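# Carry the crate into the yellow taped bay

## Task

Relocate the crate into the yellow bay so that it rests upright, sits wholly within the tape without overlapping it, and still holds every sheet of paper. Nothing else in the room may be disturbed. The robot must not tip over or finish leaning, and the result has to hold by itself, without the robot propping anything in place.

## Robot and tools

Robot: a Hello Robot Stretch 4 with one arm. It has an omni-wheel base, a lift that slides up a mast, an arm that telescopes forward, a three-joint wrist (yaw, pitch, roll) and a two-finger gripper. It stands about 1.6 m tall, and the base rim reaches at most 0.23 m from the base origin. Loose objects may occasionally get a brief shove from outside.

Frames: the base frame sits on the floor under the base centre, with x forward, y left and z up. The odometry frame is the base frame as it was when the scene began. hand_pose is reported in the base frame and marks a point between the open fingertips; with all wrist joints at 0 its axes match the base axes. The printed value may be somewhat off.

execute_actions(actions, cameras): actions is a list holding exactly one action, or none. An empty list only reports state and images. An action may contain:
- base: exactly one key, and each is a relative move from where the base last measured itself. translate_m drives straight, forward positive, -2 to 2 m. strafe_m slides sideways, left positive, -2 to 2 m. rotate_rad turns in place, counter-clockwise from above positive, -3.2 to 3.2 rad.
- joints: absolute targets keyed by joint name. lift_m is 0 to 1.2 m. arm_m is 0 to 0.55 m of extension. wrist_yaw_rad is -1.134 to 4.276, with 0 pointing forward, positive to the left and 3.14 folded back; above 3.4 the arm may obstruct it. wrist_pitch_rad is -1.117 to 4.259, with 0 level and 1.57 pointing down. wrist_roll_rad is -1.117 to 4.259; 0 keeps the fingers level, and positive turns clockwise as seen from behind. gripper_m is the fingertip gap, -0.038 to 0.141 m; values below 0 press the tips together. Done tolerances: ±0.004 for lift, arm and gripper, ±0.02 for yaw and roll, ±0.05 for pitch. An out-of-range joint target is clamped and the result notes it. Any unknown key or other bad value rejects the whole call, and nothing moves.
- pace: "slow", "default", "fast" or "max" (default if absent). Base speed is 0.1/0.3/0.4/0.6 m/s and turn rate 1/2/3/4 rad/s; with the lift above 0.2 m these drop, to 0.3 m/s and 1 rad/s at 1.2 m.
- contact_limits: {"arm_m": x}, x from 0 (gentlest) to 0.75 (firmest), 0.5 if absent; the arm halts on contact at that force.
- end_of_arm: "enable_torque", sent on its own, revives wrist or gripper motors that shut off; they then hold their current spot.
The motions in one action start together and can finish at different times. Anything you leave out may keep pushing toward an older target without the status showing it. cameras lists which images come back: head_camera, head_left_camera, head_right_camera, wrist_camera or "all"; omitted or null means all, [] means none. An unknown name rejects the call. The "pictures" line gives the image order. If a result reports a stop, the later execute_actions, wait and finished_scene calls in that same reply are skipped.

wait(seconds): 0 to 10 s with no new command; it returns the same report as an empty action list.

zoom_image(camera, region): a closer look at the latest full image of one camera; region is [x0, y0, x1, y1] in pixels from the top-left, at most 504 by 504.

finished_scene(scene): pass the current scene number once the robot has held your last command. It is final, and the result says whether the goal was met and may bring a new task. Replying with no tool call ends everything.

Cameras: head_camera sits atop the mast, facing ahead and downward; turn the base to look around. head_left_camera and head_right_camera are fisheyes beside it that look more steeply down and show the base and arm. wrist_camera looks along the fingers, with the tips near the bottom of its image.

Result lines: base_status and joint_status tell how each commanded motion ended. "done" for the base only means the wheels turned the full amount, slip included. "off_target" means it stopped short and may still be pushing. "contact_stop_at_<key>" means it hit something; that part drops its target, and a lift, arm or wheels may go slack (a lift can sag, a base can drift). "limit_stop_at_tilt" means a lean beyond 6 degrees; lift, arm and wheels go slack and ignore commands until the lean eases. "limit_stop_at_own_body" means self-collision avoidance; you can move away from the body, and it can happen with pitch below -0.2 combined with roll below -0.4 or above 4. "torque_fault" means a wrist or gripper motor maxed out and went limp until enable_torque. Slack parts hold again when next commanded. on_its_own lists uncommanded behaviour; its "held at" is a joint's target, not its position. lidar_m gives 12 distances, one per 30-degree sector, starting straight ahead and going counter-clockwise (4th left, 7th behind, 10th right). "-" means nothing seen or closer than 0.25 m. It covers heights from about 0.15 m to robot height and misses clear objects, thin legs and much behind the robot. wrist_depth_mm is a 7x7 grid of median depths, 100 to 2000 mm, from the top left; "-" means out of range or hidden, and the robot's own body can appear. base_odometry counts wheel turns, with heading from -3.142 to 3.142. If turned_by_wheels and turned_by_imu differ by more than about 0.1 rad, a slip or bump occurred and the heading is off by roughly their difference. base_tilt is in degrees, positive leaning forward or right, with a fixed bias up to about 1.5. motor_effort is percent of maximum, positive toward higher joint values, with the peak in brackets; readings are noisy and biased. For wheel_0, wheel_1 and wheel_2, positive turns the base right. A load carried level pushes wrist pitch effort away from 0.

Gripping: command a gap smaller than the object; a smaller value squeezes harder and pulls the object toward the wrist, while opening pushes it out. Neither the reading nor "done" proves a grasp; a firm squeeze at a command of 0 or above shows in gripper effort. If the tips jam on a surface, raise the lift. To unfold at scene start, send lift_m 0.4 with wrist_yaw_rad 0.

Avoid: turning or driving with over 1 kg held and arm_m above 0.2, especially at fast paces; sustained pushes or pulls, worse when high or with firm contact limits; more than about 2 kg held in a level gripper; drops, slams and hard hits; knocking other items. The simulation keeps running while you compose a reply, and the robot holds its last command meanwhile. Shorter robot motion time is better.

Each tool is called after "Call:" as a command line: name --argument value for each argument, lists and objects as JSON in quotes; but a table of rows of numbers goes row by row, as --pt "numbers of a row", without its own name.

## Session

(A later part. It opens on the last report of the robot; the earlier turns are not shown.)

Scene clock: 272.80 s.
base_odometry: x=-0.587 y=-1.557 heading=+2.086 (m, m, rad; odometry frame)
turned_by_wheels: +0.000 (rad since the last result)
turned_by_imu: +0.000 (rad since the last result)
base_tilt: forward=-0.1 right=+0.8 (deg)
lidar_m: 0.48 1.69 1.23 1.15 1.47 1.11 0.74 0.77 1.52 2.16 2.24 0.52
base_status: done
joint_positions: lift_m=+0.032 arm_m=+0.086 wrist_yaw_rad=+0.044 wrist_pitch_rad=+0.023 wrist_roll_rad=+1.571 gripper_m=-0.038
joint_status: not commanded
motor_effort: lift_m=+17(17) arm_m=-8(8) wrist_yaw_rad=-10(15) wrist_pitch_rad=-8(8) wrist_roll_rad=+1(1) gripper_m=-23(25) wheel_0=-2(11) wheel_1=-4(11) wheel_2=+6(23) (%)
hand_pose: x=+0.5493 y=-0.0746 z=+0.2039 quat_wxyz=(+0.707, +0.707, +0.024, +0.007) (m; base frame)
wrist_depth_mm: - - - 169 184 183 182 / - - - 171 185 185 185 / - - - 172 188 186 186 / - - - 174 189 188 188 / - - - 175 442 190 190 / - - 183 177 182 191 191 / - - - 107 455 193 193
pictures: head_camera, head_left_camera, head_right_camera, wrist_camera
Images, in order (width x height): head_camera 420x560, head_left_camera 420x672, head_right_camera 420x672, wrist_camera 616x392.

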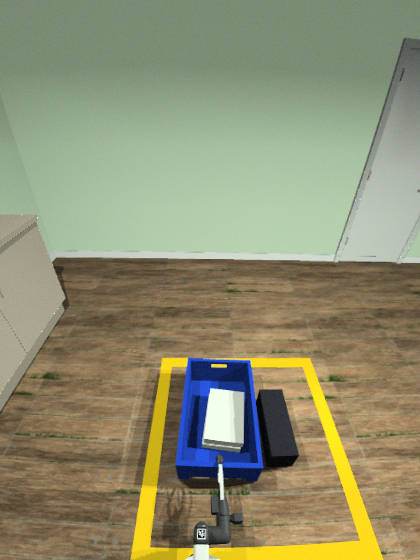

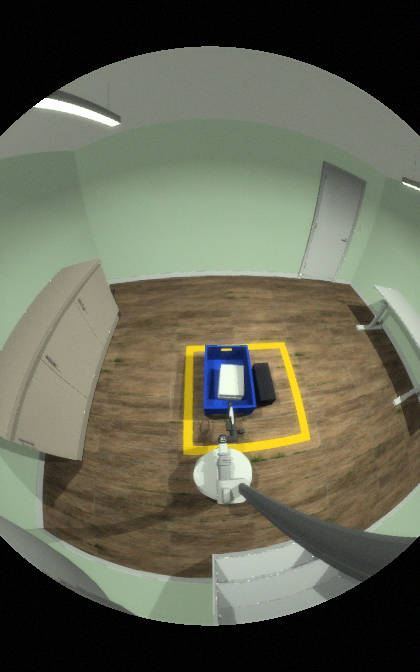

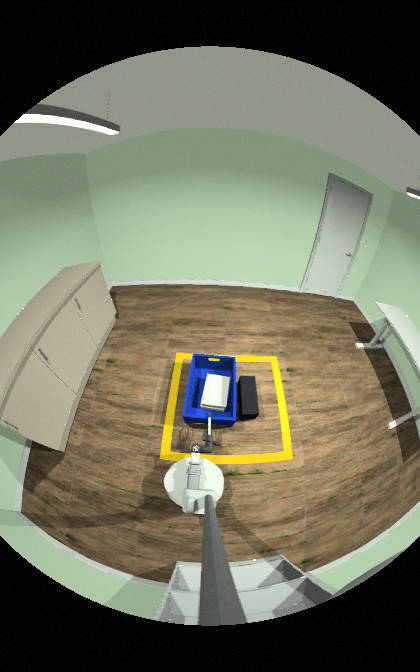

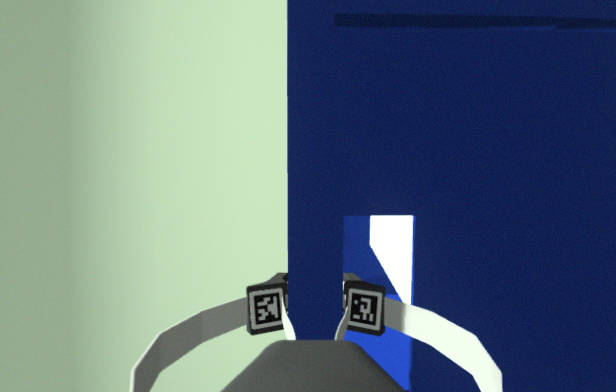

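Call:
execute_actions --actions '[{"joints": {"arm_m": 0.092, "gripper_m": 0.04}, "contact_limits": {"arm_m": 0.15}}]' --cameras '["wrist_camera"]'

Call:
execute_actions --actions '[{"base": {"translate_m": -0.12}, "pace": "fast"}]'

Scene clock: 280.17 s.
base_odometry: x=-0.587 y=-1.557 heading=+2.086 (m, m, rad; odometry frame)
turned_by_wheels: +0.000 (rad since the last result)
turned_by_imu: -0.001 (rad since the last result)
base_tilt: forward=+0.0 right=+0.7 (deg)
lidar_m: 0.49 1.69 1.21 1.15 1.50 1.08 0.75 0.78 1.51 2.14 2.22 0.49
base_status: not commanded
joint_positions: lift_m=+0.032 arm_m=+0.091 wrist_yaw_rad=+0.040 wrist_pitch_rad=+0.022 wrist_roll_rad=+1.571 gripper_m=+0.040
joint_status: all done
motor_effort: lift_m=+17(17) arm_m=+7(6) wrist_yaw_rad=+2(9) wrist_pitch_rad=-5(8) wrist_roll_rad=+1(1) gripper_m=-2(22) wheel_0=-3(2) wheel_1=-4(3) wheel_2=+6(6) (%)
contact_limits: arm_m 0.15
hand_pose: x=+0.5534 y=-0.0759 z=+0.2042 quat_wxyz=(+0.707, +0.707, +0.022, +0.006) (m; base frame)
wrist_depth_mm: - - - 166 180 179 178 / - - - 167 182 182 181 / - - - 169 184 183 183 / - - - 170 185 185 184 / - - - 172 387 186 186 / - - 199 172 188 187 187 / - - - 107 459 189 189
pictures: wrist_camera
Images, in order (width x height): wrist_camera 616x392.

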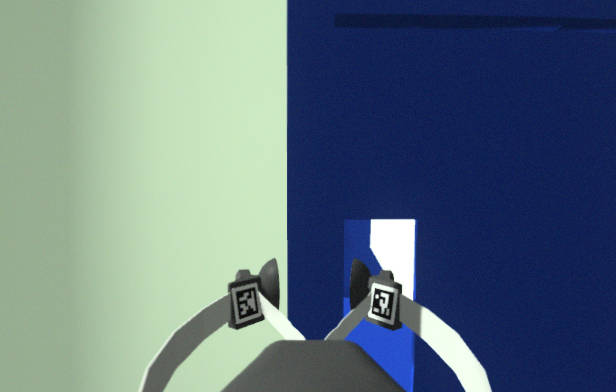

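Scene clock: 281.53 s.
base_odometry: x=-0.528 y=-1.662 heading=+2.086 (m, m, rad; odometry frame)
turned_by_wheels: -0.001 (rad since the last result)
turned_by_imu: -0.001 (rad since the last result)
base_tilt: forward=+0.0 right=+0.8 (deg)
lidar_m: 0.60 1.70 1.23 1.17 1.29 0.98 0.62 0.63 0.87 2.16 2.21 0.64
base_status: done
joint_positions: lift_m=+0.032 arm_m=+0.091 wrist_yaw_rad=+0.040 wrist_pitch_rad=+0.022 wrist_roll_rad=+1.571 gripper_m=+0.040
joint_status: not commanded
motor_effort: lift_m=+17(17) arm_m=+6(6) wrist_yaw_rad=+1(2) wrist_pitch_rad=-5(5) wrist_roll_rad=+1(1) gripper_m=-2(3) wheel_0=-2(8) wheel_1=-4(11) wheel_2=-1(15) (%)
hand_pose: x=+0.5535 y=-0.0758 z=+0.2042 quat_wxyz=(+0.707, +0.707, +0.022, +0.006) (m; base frame)
wrist_depth_mm: - - - - 282 282 285 / - - - 301 285 285 287 / - - - 306 303 301 301 / - - - 878 306 304 303 / - - - 891 307 307 304 / - - 199 296 197 310 303 / - - - 107 314 310 306
pictures: head_camera, head_left_camera, head_right_camera, wrist_camera
Images, in order (width x height): head_camera 420x560, head_left_camera 420x672, head_right_camera 420x672, wrist_camera 616x392.

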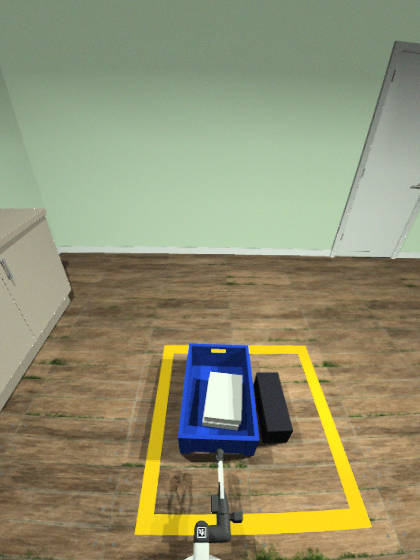

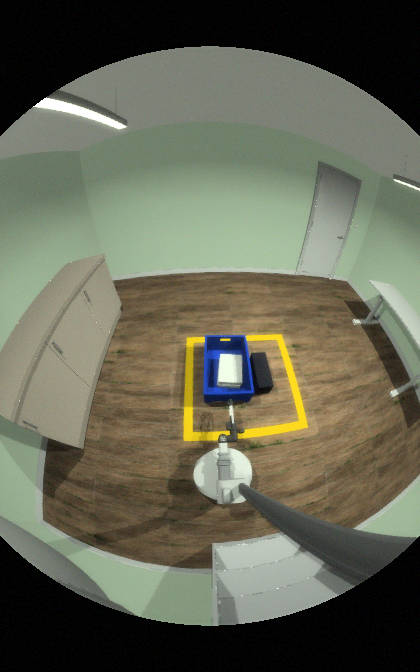

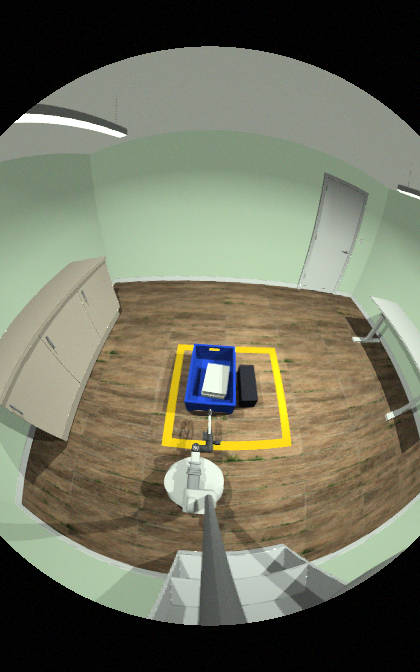

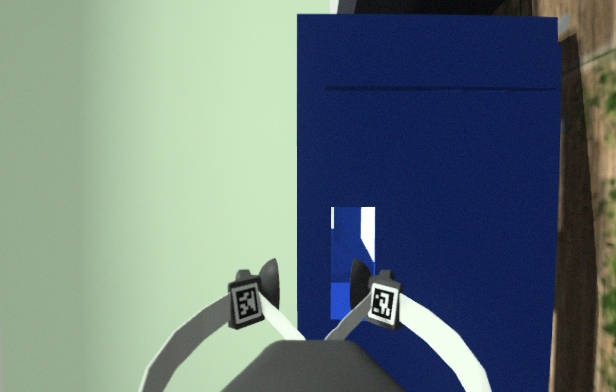

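The gripper is clear of the crate, which sits upright inside the tape with the paper still in it. The black box hasn't been touched.

Call:
finished_scene --scene 2

The scene is finished: the task was done.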